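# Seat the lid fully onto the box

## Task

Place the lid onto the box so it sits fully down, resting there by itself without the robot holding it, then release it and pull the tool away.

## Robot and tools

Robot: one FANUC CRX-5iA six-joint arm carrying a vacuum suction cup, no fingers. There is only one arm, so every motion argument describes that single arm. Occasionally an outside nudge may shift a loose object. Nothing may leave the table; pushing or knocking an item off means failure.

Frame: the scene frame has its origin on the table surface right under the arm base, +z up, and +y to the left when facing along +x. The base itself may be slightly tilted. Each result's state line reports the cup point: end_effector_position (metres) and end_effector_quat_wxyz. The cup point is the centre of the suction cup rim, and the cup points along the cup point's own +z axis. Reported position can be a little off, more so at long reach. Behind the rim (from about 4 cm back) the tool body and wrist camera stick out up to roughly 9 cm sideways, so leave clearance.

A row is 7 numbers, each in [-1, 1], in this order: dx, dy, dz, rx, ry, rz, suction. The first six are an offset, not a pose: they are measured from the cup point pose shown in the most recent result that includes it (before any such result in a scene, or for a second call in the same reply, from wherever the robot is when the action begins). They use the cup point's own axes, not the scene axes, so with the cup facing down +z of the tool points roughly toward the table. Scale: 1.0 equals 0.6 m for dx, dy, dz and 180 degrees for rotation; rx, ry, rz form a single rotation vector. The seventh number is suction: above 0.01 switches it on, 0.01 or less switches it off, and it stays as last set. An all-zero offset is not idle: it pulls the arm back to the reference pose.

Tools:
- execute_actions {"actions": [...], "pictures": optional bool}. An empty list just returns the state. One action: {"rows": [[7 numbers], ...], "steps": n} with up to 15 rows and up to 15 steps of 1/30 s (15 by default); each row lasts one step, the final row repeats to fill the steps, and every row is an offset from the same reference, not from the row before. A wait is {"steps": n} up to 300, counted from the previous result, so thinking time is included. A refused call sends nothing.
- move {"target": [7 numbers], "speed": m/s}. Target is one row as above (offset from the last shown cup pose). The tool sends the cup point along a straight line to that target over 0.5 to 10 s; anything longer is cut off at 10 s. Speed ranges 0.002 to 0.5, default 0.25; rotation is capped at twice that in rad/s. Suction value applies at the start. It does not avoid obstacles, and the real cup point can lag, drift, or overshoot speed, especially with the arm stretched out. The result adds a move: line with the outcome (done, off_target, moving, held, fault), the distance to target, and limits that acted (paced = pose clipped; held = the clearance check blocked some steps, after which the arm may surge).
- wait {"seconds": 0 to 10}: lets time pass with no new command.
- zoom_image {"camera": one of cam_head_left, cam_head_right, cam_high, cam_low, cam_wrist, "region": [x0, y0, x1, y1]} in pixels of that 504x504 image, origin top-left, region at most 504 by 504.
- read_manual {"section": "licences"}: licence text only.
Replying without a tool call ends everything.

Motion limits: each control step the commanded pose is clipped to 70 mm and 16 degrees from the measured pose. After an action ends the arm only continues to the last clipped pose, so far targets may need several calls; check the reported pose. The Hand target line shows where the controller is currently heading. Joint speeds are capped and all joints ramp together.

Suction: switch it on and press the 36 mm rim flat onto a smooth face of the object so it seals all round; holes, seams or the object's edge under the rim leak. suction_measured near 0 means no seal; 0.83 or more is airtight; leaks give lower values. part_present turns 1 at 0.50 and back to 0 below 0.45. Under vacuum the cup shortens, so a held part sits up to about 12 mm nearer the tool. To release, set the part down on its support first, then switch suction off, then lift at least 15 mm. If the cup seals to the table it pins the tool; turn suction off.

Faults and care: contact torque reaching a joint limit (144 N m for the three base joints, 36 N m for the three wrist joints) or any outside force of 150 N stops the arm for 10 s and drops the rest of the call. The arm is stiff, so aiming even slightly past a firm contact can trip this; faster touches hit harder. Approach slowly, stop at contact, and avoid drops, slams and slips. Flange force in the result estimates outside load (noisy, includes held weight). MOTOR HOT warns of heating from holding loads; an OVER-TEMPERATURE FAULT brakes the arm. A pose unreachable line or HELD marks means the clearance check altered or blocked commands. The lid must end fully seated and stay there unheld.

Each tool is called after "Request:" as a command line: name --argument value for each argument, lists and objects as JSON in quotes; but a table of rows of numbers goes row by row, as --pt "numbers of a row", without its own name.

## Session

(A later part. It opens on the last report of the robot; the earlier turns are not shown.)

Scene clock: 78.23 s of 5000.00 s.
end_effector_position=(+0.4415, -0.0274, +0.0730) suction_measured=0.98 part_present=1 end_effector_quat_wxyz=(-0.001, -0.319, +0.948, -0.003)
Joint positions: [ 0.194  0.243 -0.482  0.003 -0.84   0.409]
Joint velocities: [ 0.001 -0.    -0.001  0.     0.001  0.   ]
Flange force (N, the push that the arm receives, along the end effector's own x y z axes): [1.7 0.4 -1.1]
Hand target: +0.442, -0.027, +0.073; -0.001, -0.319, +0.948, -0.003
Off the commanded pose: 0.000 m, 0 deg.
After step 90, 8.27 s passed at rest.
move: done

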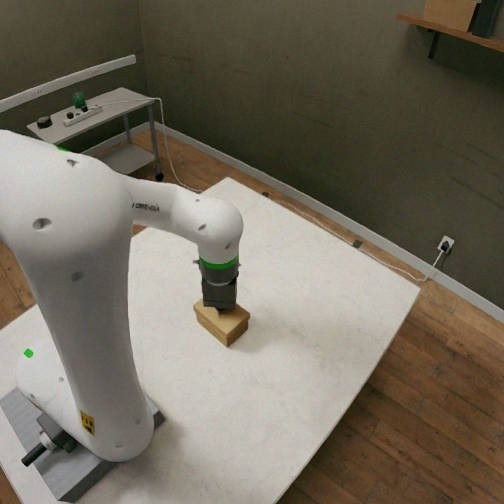

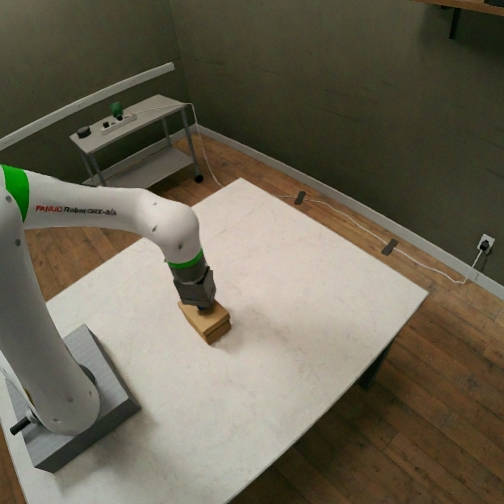

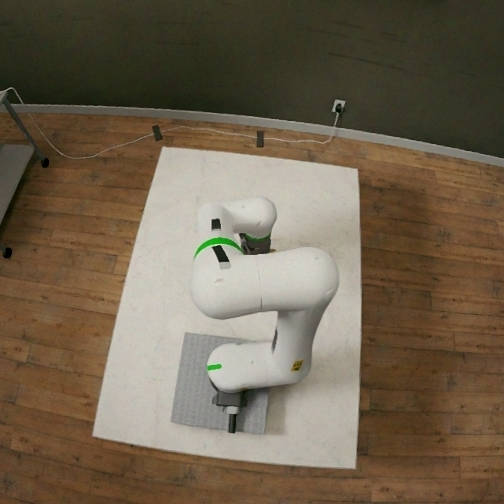

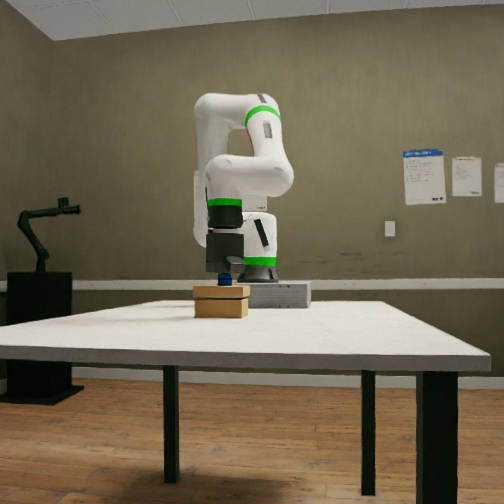

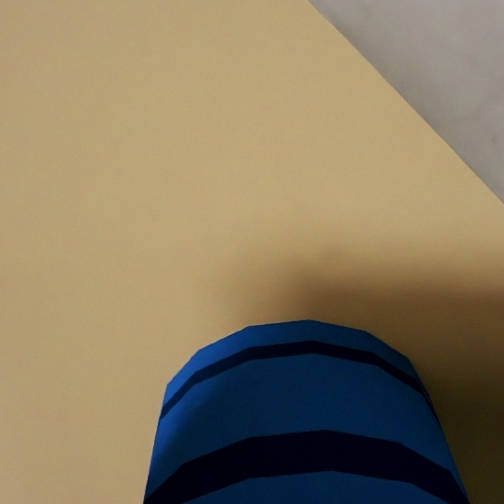

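Request:
move --target '[0.0005,-0.0007,0.015,0,0,0,1]' --speed 0.01

Request:
zoom_image --camera "cam_low" --region '[180,265,265,325]'

Request:
zoom_image --camera "cam_head_left" --region '[180,270,270,360]'

Scene clock: 88.73 s of 5000.00 s.
end_effector_position=(+0.4416, -0.0279, +0.0640) suction_measured=0.98 part_present=1 end_effector_quat_wxyz=(-0.001, -0.319, +0.948, -0.003)
Joint positions: [ 0.193  0.26  -0.488  0.003 -0.817  0.41 ]
Joint velocities: [ 0.     0.001 -0.001  0.     0.    -0.   ]
Flange force (N, the push that the arm receives, along the end effector's own x y z axes): [-1.8 -1.1 -20.0]
Hand target: +0.442, -0.028, +0.064; -0.001, -0.319, +0.948, -0.003
Off the commanded pose: 0.000 m, 0 deg.
After step 90, 6.37 s passed at rest.
move: done

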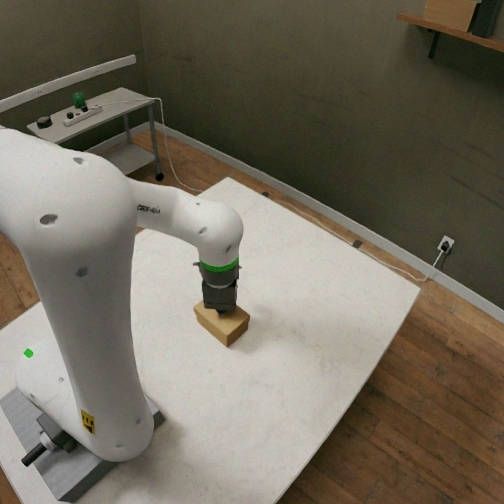

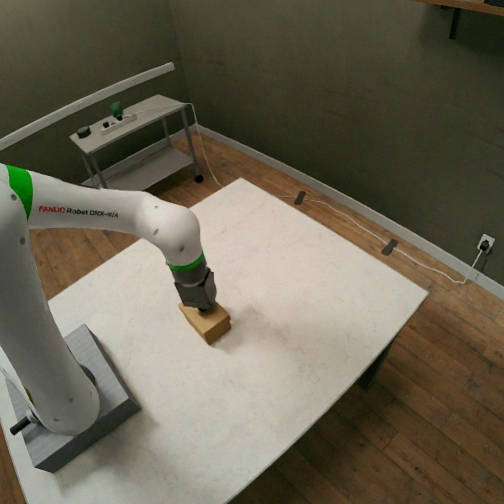

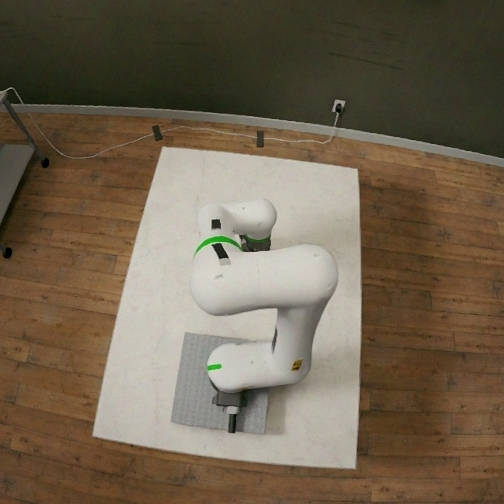

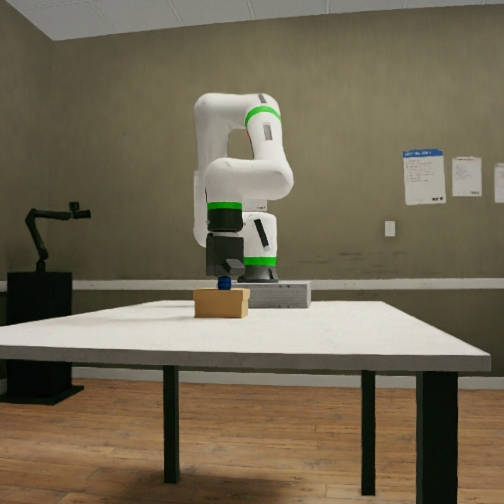

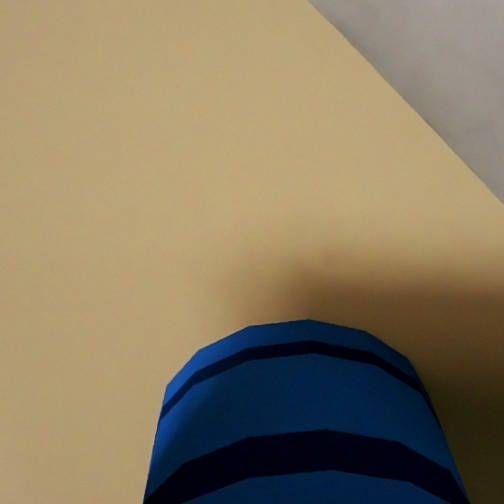

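Region (180, 265, 265, 325) of cam_low's 504x504 image, scaled by 5.929, with more detail than that image has; it fills the top 356 rows of this view, and the rest is white.

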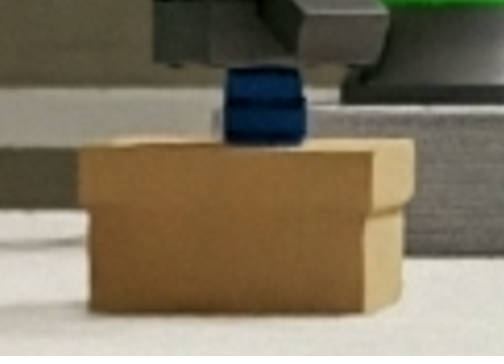

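Region (180, 270, 270, 360) of cam_head_left's 504x504 image, scaled by 5.600, with more detail than that image has.

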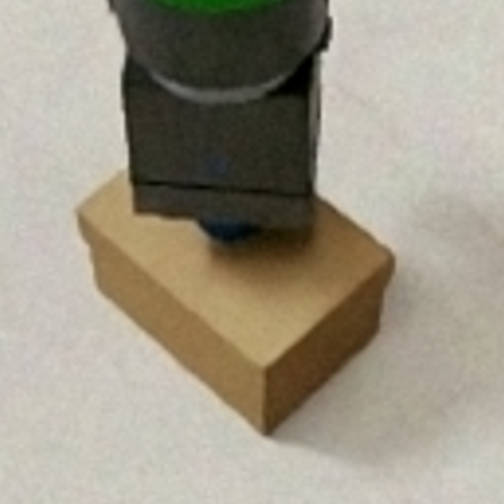

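Request:
move --target '[0,0,-0.008,0,0,0,1]' --speed 0.015

Request:
move --target '[0.0036,0.0035,0,0,0,0,1]' --speed 0.015

Request:
move --target '[0,0,0.009,0,0,0,1]' --speed 0.01

Request:
zoom_image --camera "cam_low" --region '[180,265,265,325]'

Request:
zoom_image --camera "cam_head_left" --region '[180,270,270,360]'

Scene clock: 103.70 s of 5000.00 s.
end_effector_position=(+0.4416, -0.0280, +0.0688) suction_measured=0.98 part_present=1 end_effector_quat_wxyz=(-0.001, -0.319, +0.948, -0.003)
Joint positions: [ 0.193  0.251 -0.485  0.003 -0.829  0.41 ]
Joint velocities: [ 0.     0.    -0.    -0.001 -0.     0.   ]
Flange force (N, the push that the arm receives, along the end effector's own x y z axes): [2.1 1.6 -2.7]
Hand target: +0.442, -0.028, +0.069; -0.001, -0.319, +0.948, -0.003
Off the commanded pose: 0.000 m, 0 deg.
After step 90, 11.27 s passed at rest.
move: done

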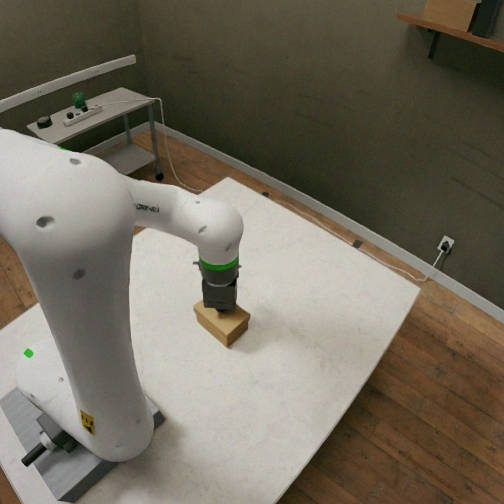

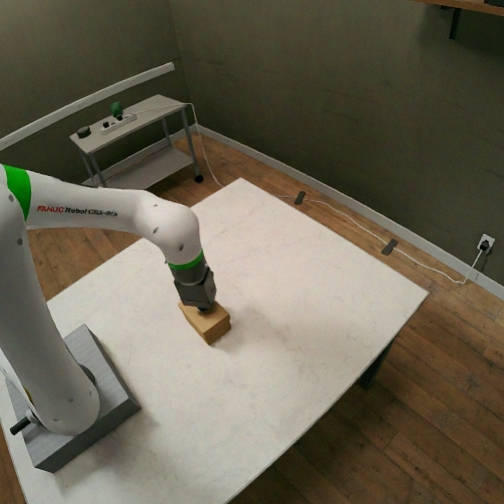

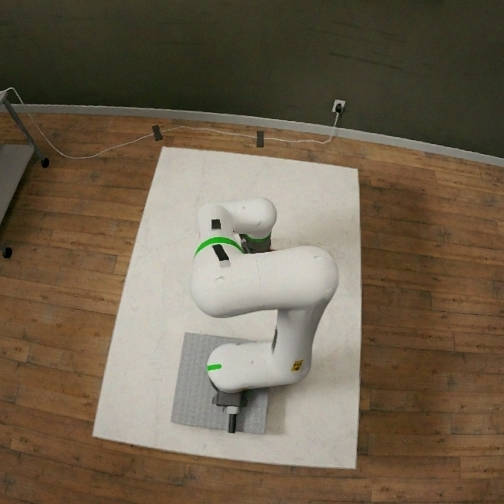

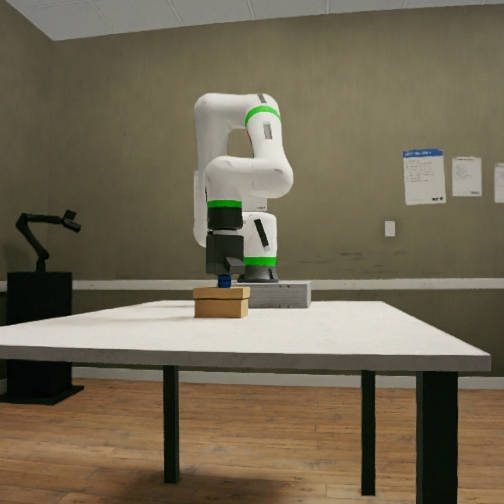

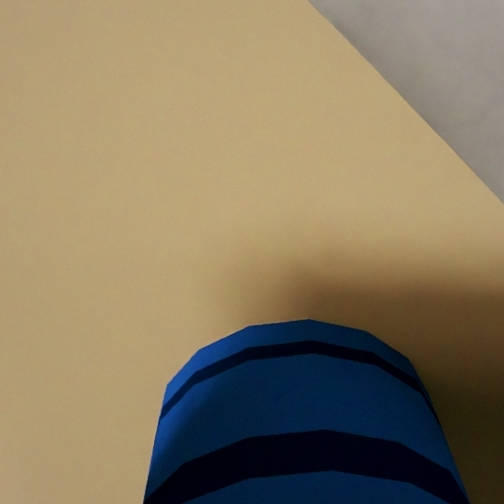

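Scene clock: 104.40 s of 5000.00 s.
end_effector_position=(+0.4386, -0.0276, +0.0688) suction_measured=0.98 part_present=1 end_effector_quat_wxyz=(-0.001, -0.319, +0.948, -0.003)
Joint positions: [ 0.195  0.245 -0.493  0.003 -0.827  0.407]
Joint velocities: [ 0.    -0.    -0.001 -0.     0.    -0.001]
Flange force (N, the push that the arm receives, along the end effector's own x y z axes): [1.0 -0.9 -1.3]
Hand target: +0.439, -0.028, +0.069; -0.001, -0.319, +0.948, -0.003
Off the commanded pose: 0.000 m, 0 deg.
move: done

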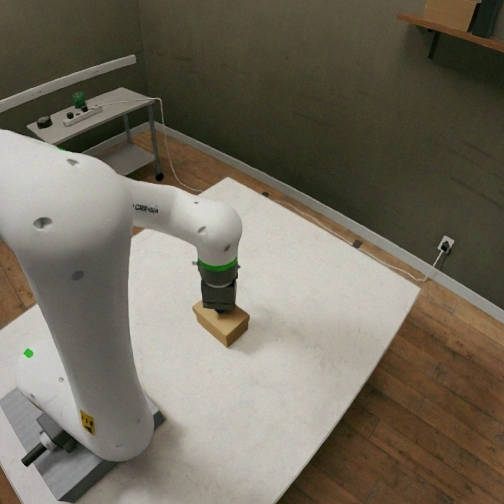

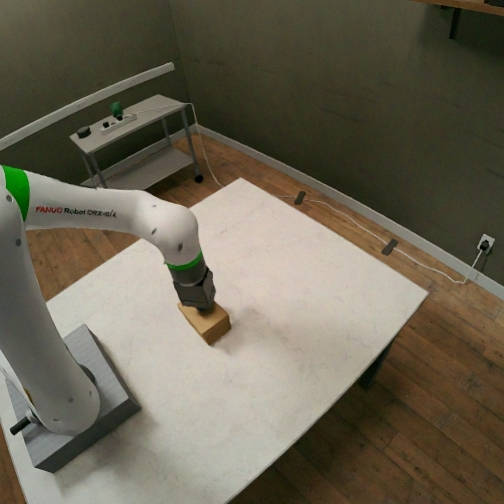

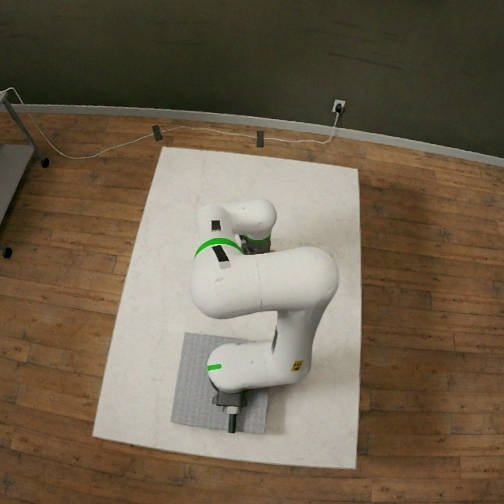

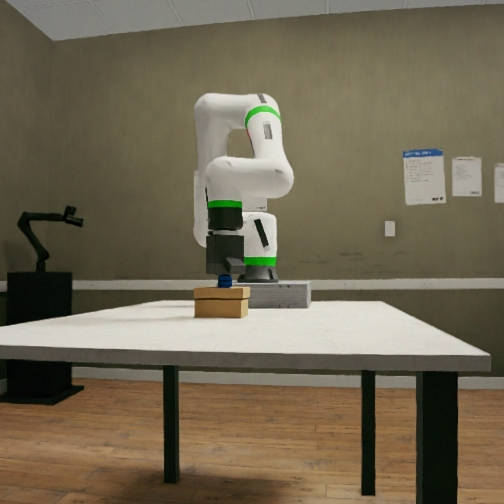

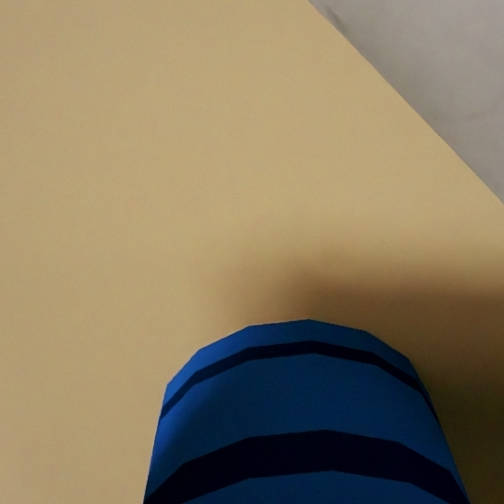

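Scene clock: 105.17 s of 5000.00 s.
end_effector_position=(+0.4386, -0.0276, +0.0634) suction_measured=0.98 part_present=1 end_effector_quat_wxyz=(-0.001, -0.319, +0.948, -0.003)
Joint positions: [ 0.195  0.255 -0.497  0.003 -0.813  0.407]
Joint velocities: [ 0.    -0.    -0.     0.     0.    -0.002]
Flange force (N, the push that the arm receives, along the end effector's own x y z axes): [-0.3 -0.1 -6.7]
Hand target: +0.439, -0.028, +0.063; -0.001, -0.319, +0.948, -0.003
Off the commanded pose: 0.000 m, 0 deg.
move: done

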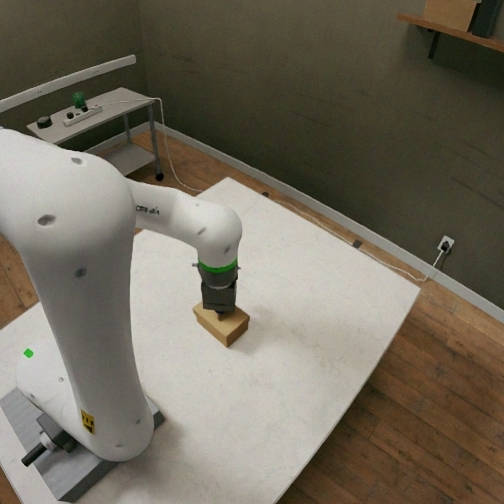

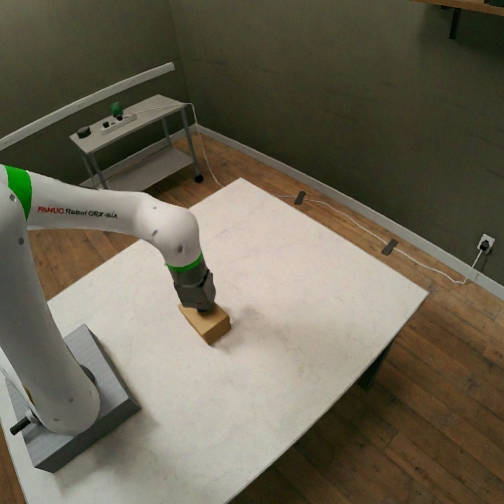

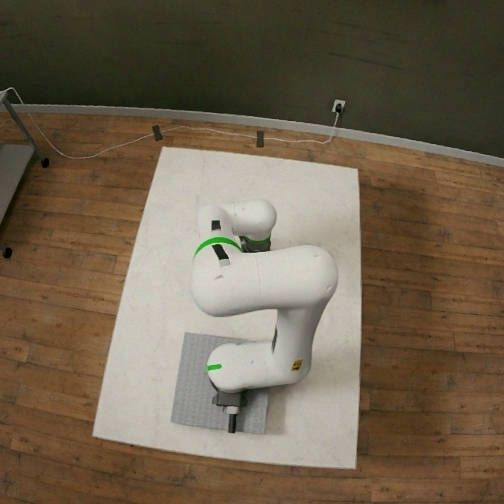

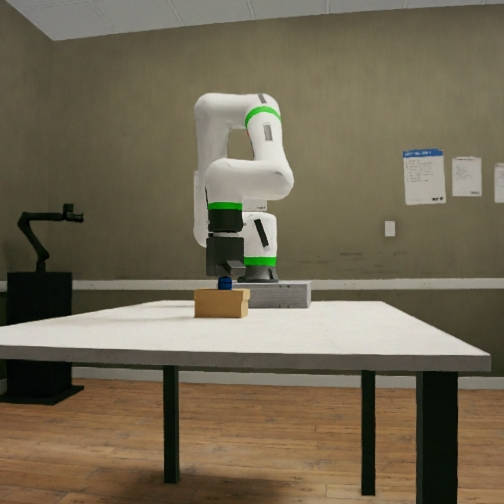

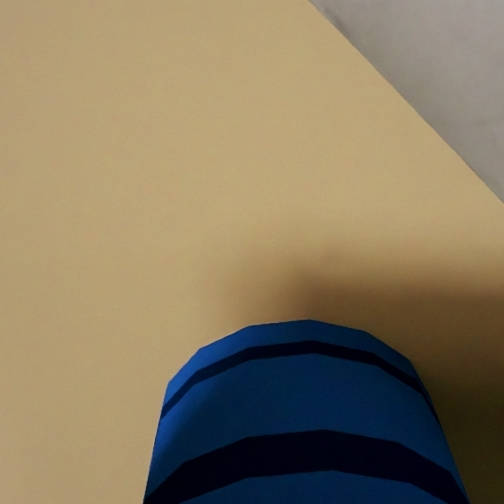

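Region (180, 265, 265, 325) of cam_low's 504x504 image, scaled by 5.929, with more detail than that image has; it fills the top 356 rows of this view, and the rest is white.

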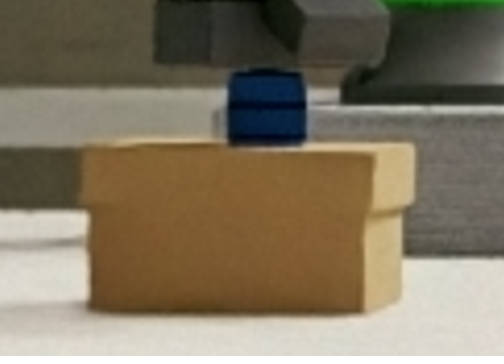

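Region (180, 270, 270, 360) of cam_head_left's 504x504 image, scaled by 5.600, with more detail than that image has.

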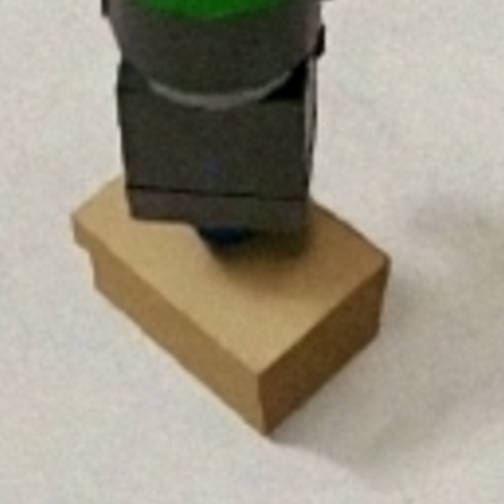

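Request:
move --target '[0.0010,-0.0013,-0.007,0,0,0,1]' --speed 0.01

Request:
move --target '[0,0,0.011,0,0,0,1]' --speed 0.01

Request:
zoom_image --camera "cam_low" --region '[180,265,265,325]'

Request:
zoom_image --camera "cam_head_right" --region '[165,270,255,360]'

Scene clock: 120.50 s of 5000.00 s.
end_effector_position=(+0.4386, -0.0286, +0.0676) suction_measured=0.98 part_present=1 end_effector_quat_wxyz=(-0.001, -0.319, +0.948, -0.003)
Joint positions: [ 0.193  0.247 -0.494  0.003 -0.824  0.409]
Joint velocities: [-0.    -0.001  0.001 -0.    -0.001 -0.001]
Flange force (N, the push that the arm receives, along the end effector's own x y z axes): [1.1 0.3 -0.9]
Hand target: +0.439, -0.029, +0.068; -0.001, -0.319, +0.948, -0.003
Off the commanded pose: 0.000 m, 0 deg.
After step 90, 11.63 s passed at rest.
move: done

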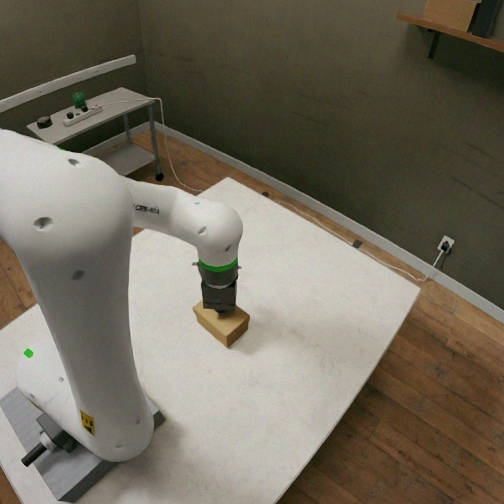

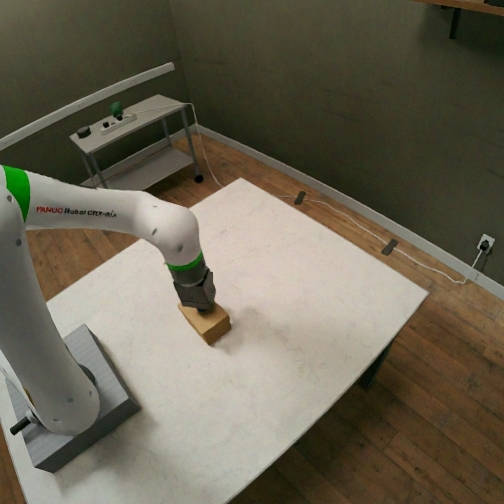

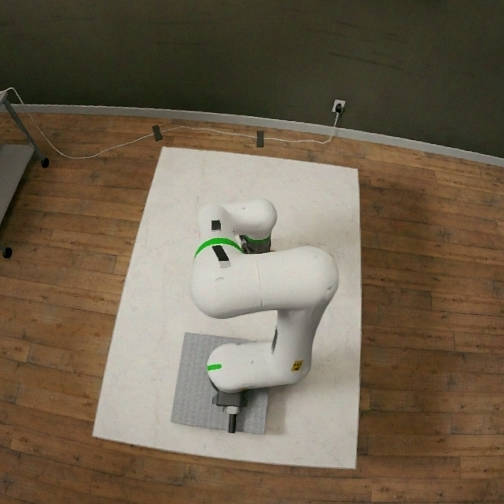

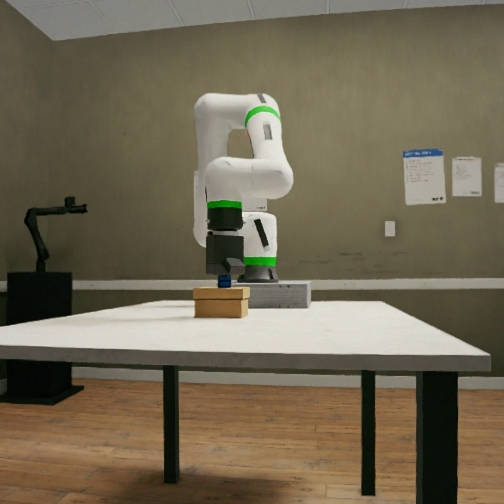

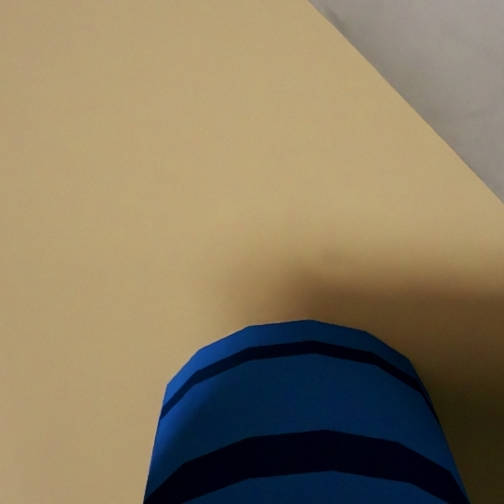

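Scene clock: 121.37 s of 5000.00 s.
end_effector_position=(+0.4386, -0.0286, +0.0610) suction_measured=0.98 part_present=1 end_effector_quat_wxyz=(-0.001, -0.319, +0.948, -0.003)
Joint positions: [ 0.193  0.26  -0.498  0.003 -0.807  0.409]
Joint velocities: [-0.    -0.     0.     0.     0.001 -0.001]
Flange force (N, the push that the arm receives, along the end effector's own x y z axes): [-0.2 -2.9 -1.7]
Hand target: +0.439, -0.029, +0.061; -0.001, -0.319, +0.948, -0.003
Off the commanded pose: 0.000 m, 0 deg.
move: done

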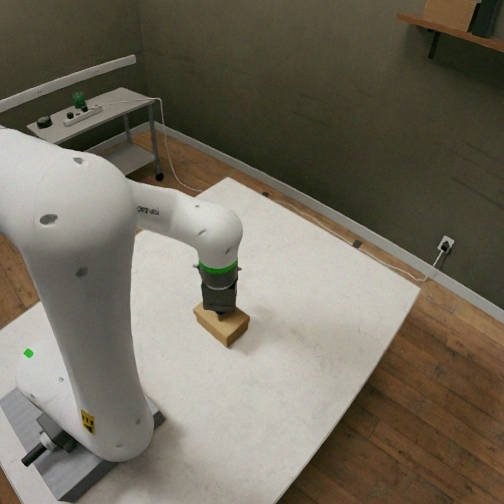

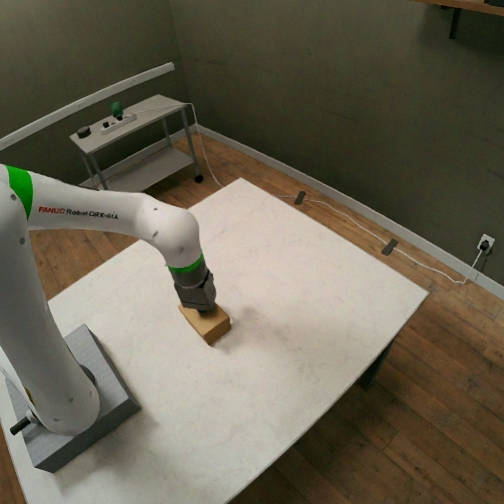

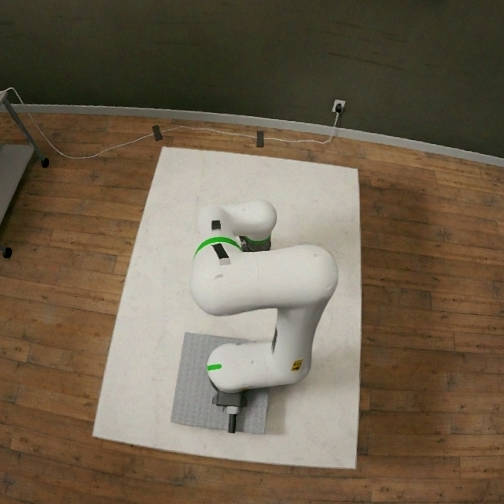

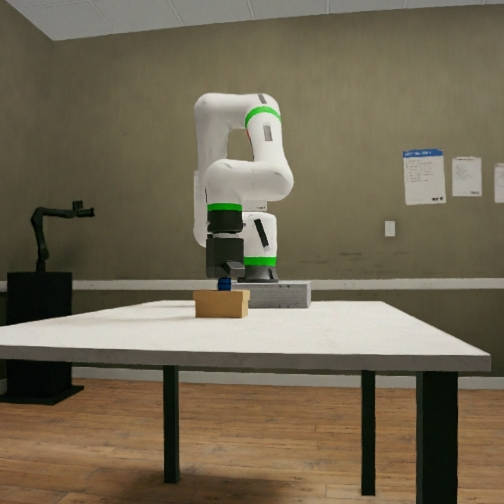

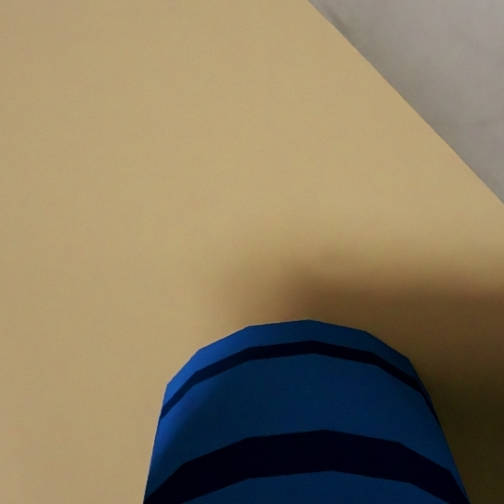

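Region (180, 265, 265, 325) of cam_low's 504x504 image, scaled by 5.929, with more detail than that image has; it fills the top 356 rows of this view, and the rest is white.

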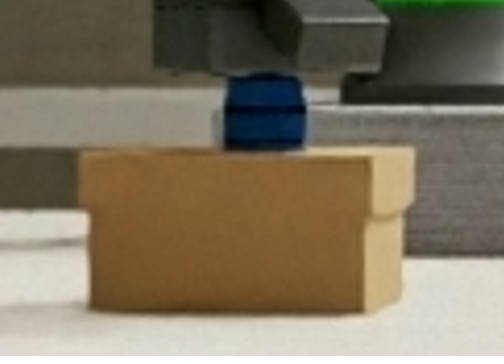

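Region (165, 270, 255, 360) of cam_head_right's 504x504 image, scaled by 5.600, with more detail than that image has.

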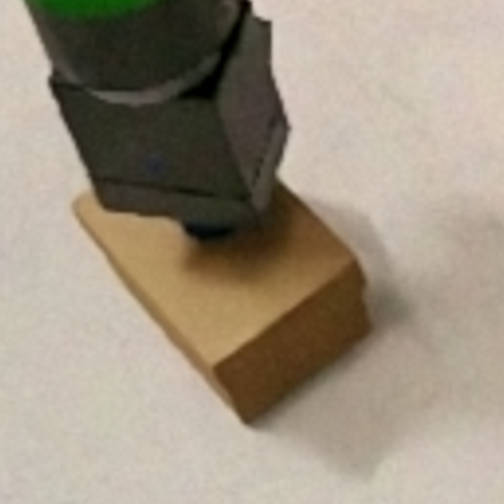

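Request:
move --target '[0,0,0.026,0,0,0,1]' --speed 0.012

Request:
zoom_image --camera "cam_low" --region '[180,265,265,325]'

Scene clock: 133.37 s of 5000.00 s.
end_effector_position=(+0.4386, -0.0287, +0.0454) suction_measured=0.98 part_present=1 end_effector_quat_wxyz=(-0.001, -0.319, +0.948, -0.003)
Joint positions: [ 0.193  0.29  -0.507  0.003 -0.767  0.409]
Joint velocities: [-0.    -0.001 -0.001  0.     0.001 -0.001]
Flange force (N, the push that the arm receives, along the end effector's own x y z axes): [1.6 1.0 -2.0]
Hand target: +0.439, -0.029, +0.045; -0.001, -0.319, +0.948, -0.003
Off the commanded pose: 0.000 m, 0 deg.
After step 90, 7.47 s passed at rest.
move: done

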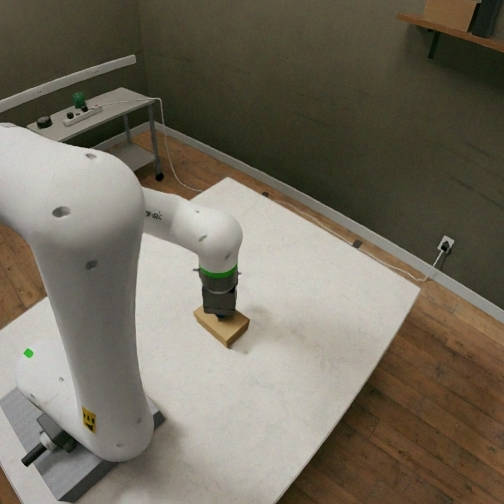

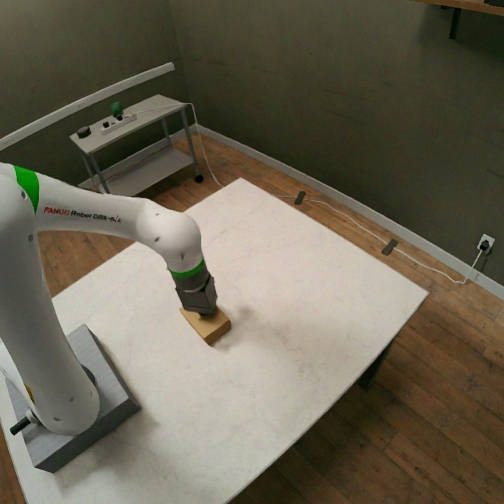

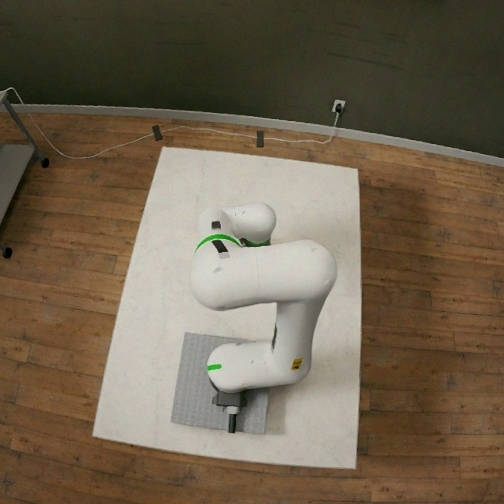

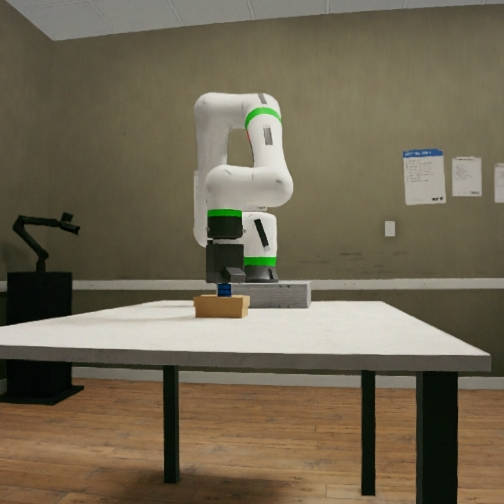

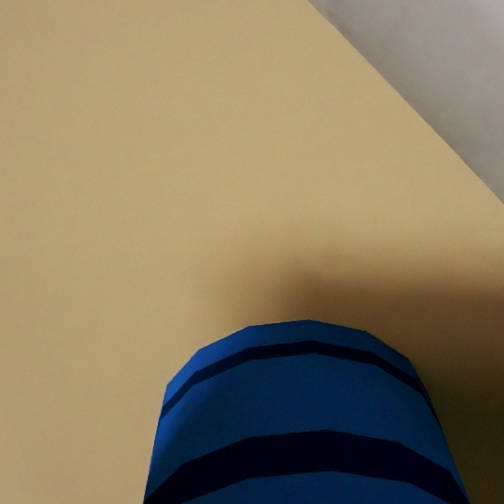

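Region (180, 265, 265, 325) of cam_low's 504x504 image, scaled by 5.929, with more detail than that image has; it fills the top 356 rows of this view, and the rest is white.

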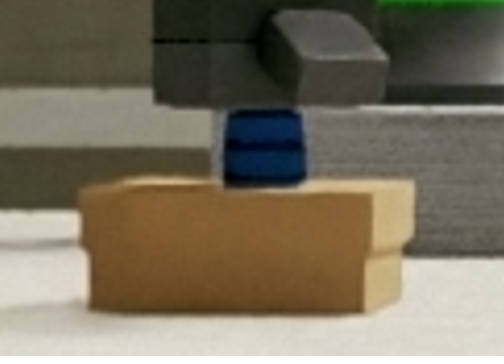

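Request:
move --target '[0,0,0.0045,0,0,0,1]' --speed 0.006

Scene clock: 138.73 s of 5000.00 s.
end_effector_position=(+0.4386, -0.0287, +0.0427) suction_measured=0.98 part_present=1 end_effector_quat_wxyz=(-0.001, -0.319, +0.948, -0.003)
Joint positions: [ 0.193  0.296 -0.509  0.003 -0.76   0.409]
Joint velocities: [ 0.    -0.    -0.     0.     0.001 -0.   ]
Flange force (N, the push that the arm receives, along the end effector's own x y z axes): [0.6 -1.4 -1.1]
Hand target: +0.439, -0.029, +0.043; -0.001, -0.319, +0.948, -0.003
Off the commanded pose: 0.000 m, 0 deg.
After step 90, 1.67 s passed at rest.
move: done

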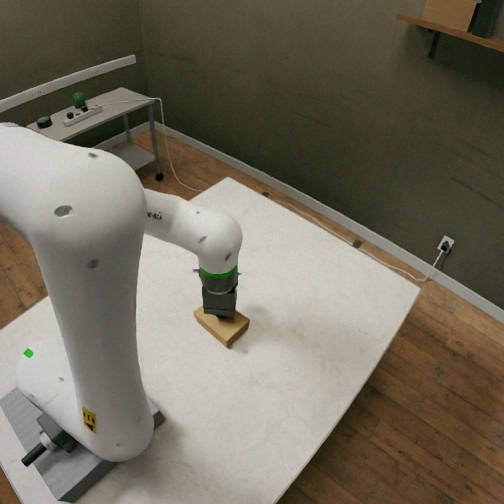

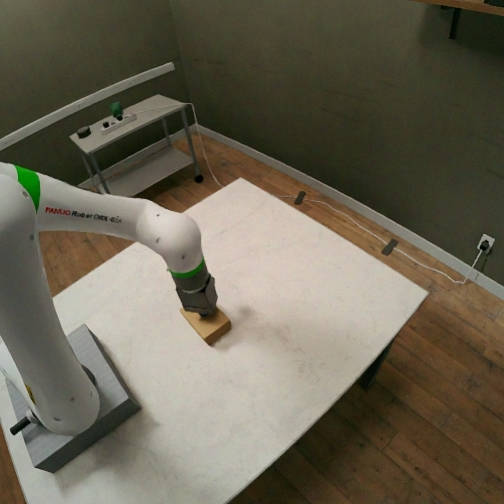

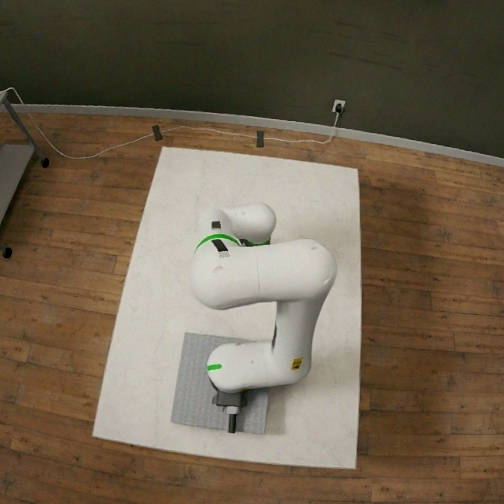

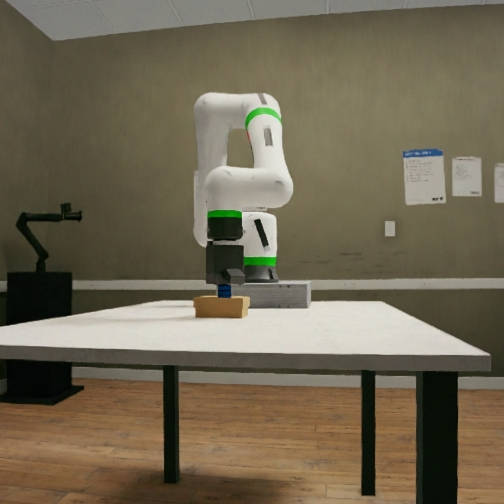

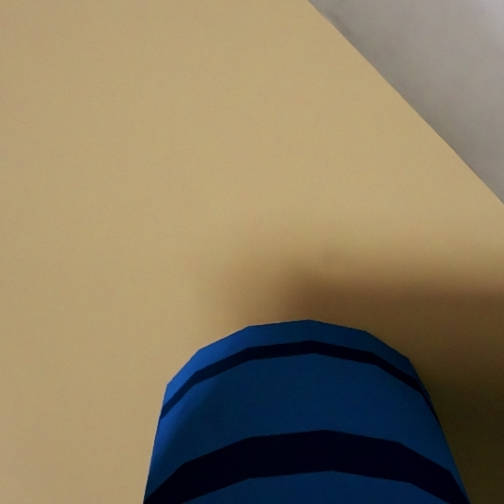

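Request:
move --target '[0,0,0.002,0,0,0,1]' --speed 0.004

Scene clock: 152.73 s of 5000.00 s.
end_effector_position=(+0.4386, -0.0287, +0.0415) suction_measured=0.98 part_present=1 end_effector_quat_wxyz=(-0.001, -0.319, +0.948, -0.003)
Joint positions: [ 0.193  0.298 -0.509  0.003 -0.757  0.409]
Joint velocities: [ 0.     0.    -0.001  0.     0.    -0.001]
Flange force (N, the push that the arm receives, along the end effector's own x y z axes): [4.1 1.6 -2.3]
Hand target: +0.439, -0.029, +0.041; -0.001, -0.319, +0.948, -0.003
Off the commanded pose: 0.000 m, 0 deg.
After step 90, 10.30 s passed at rest.
move: done

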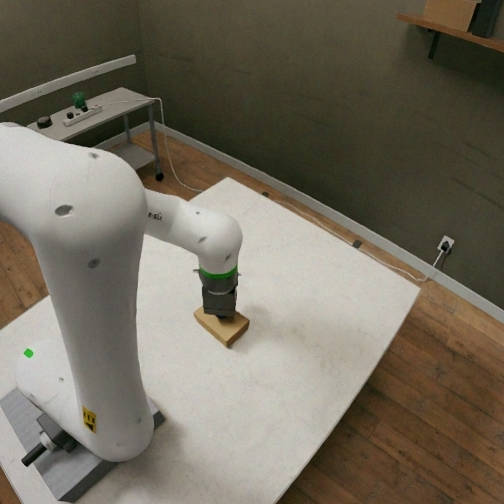

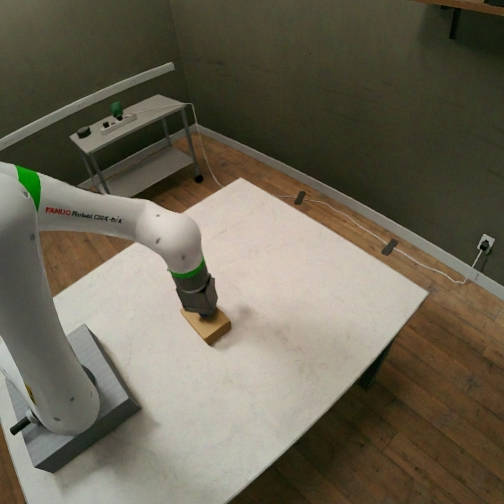

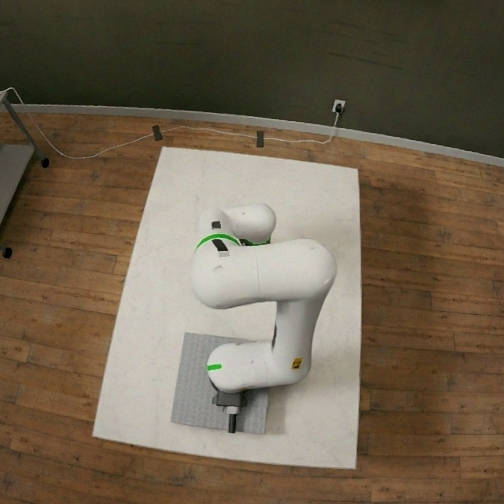

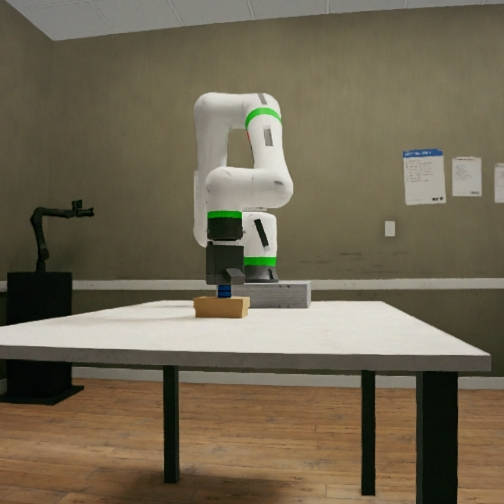

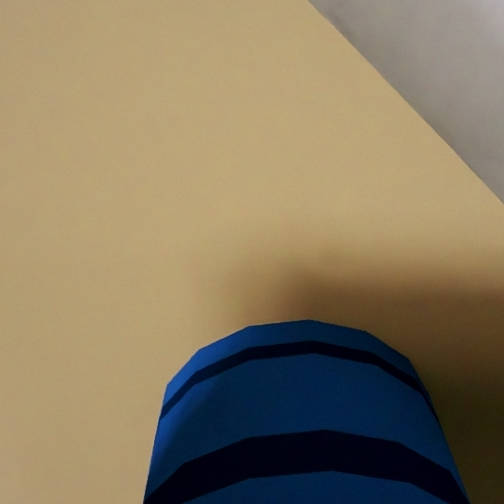

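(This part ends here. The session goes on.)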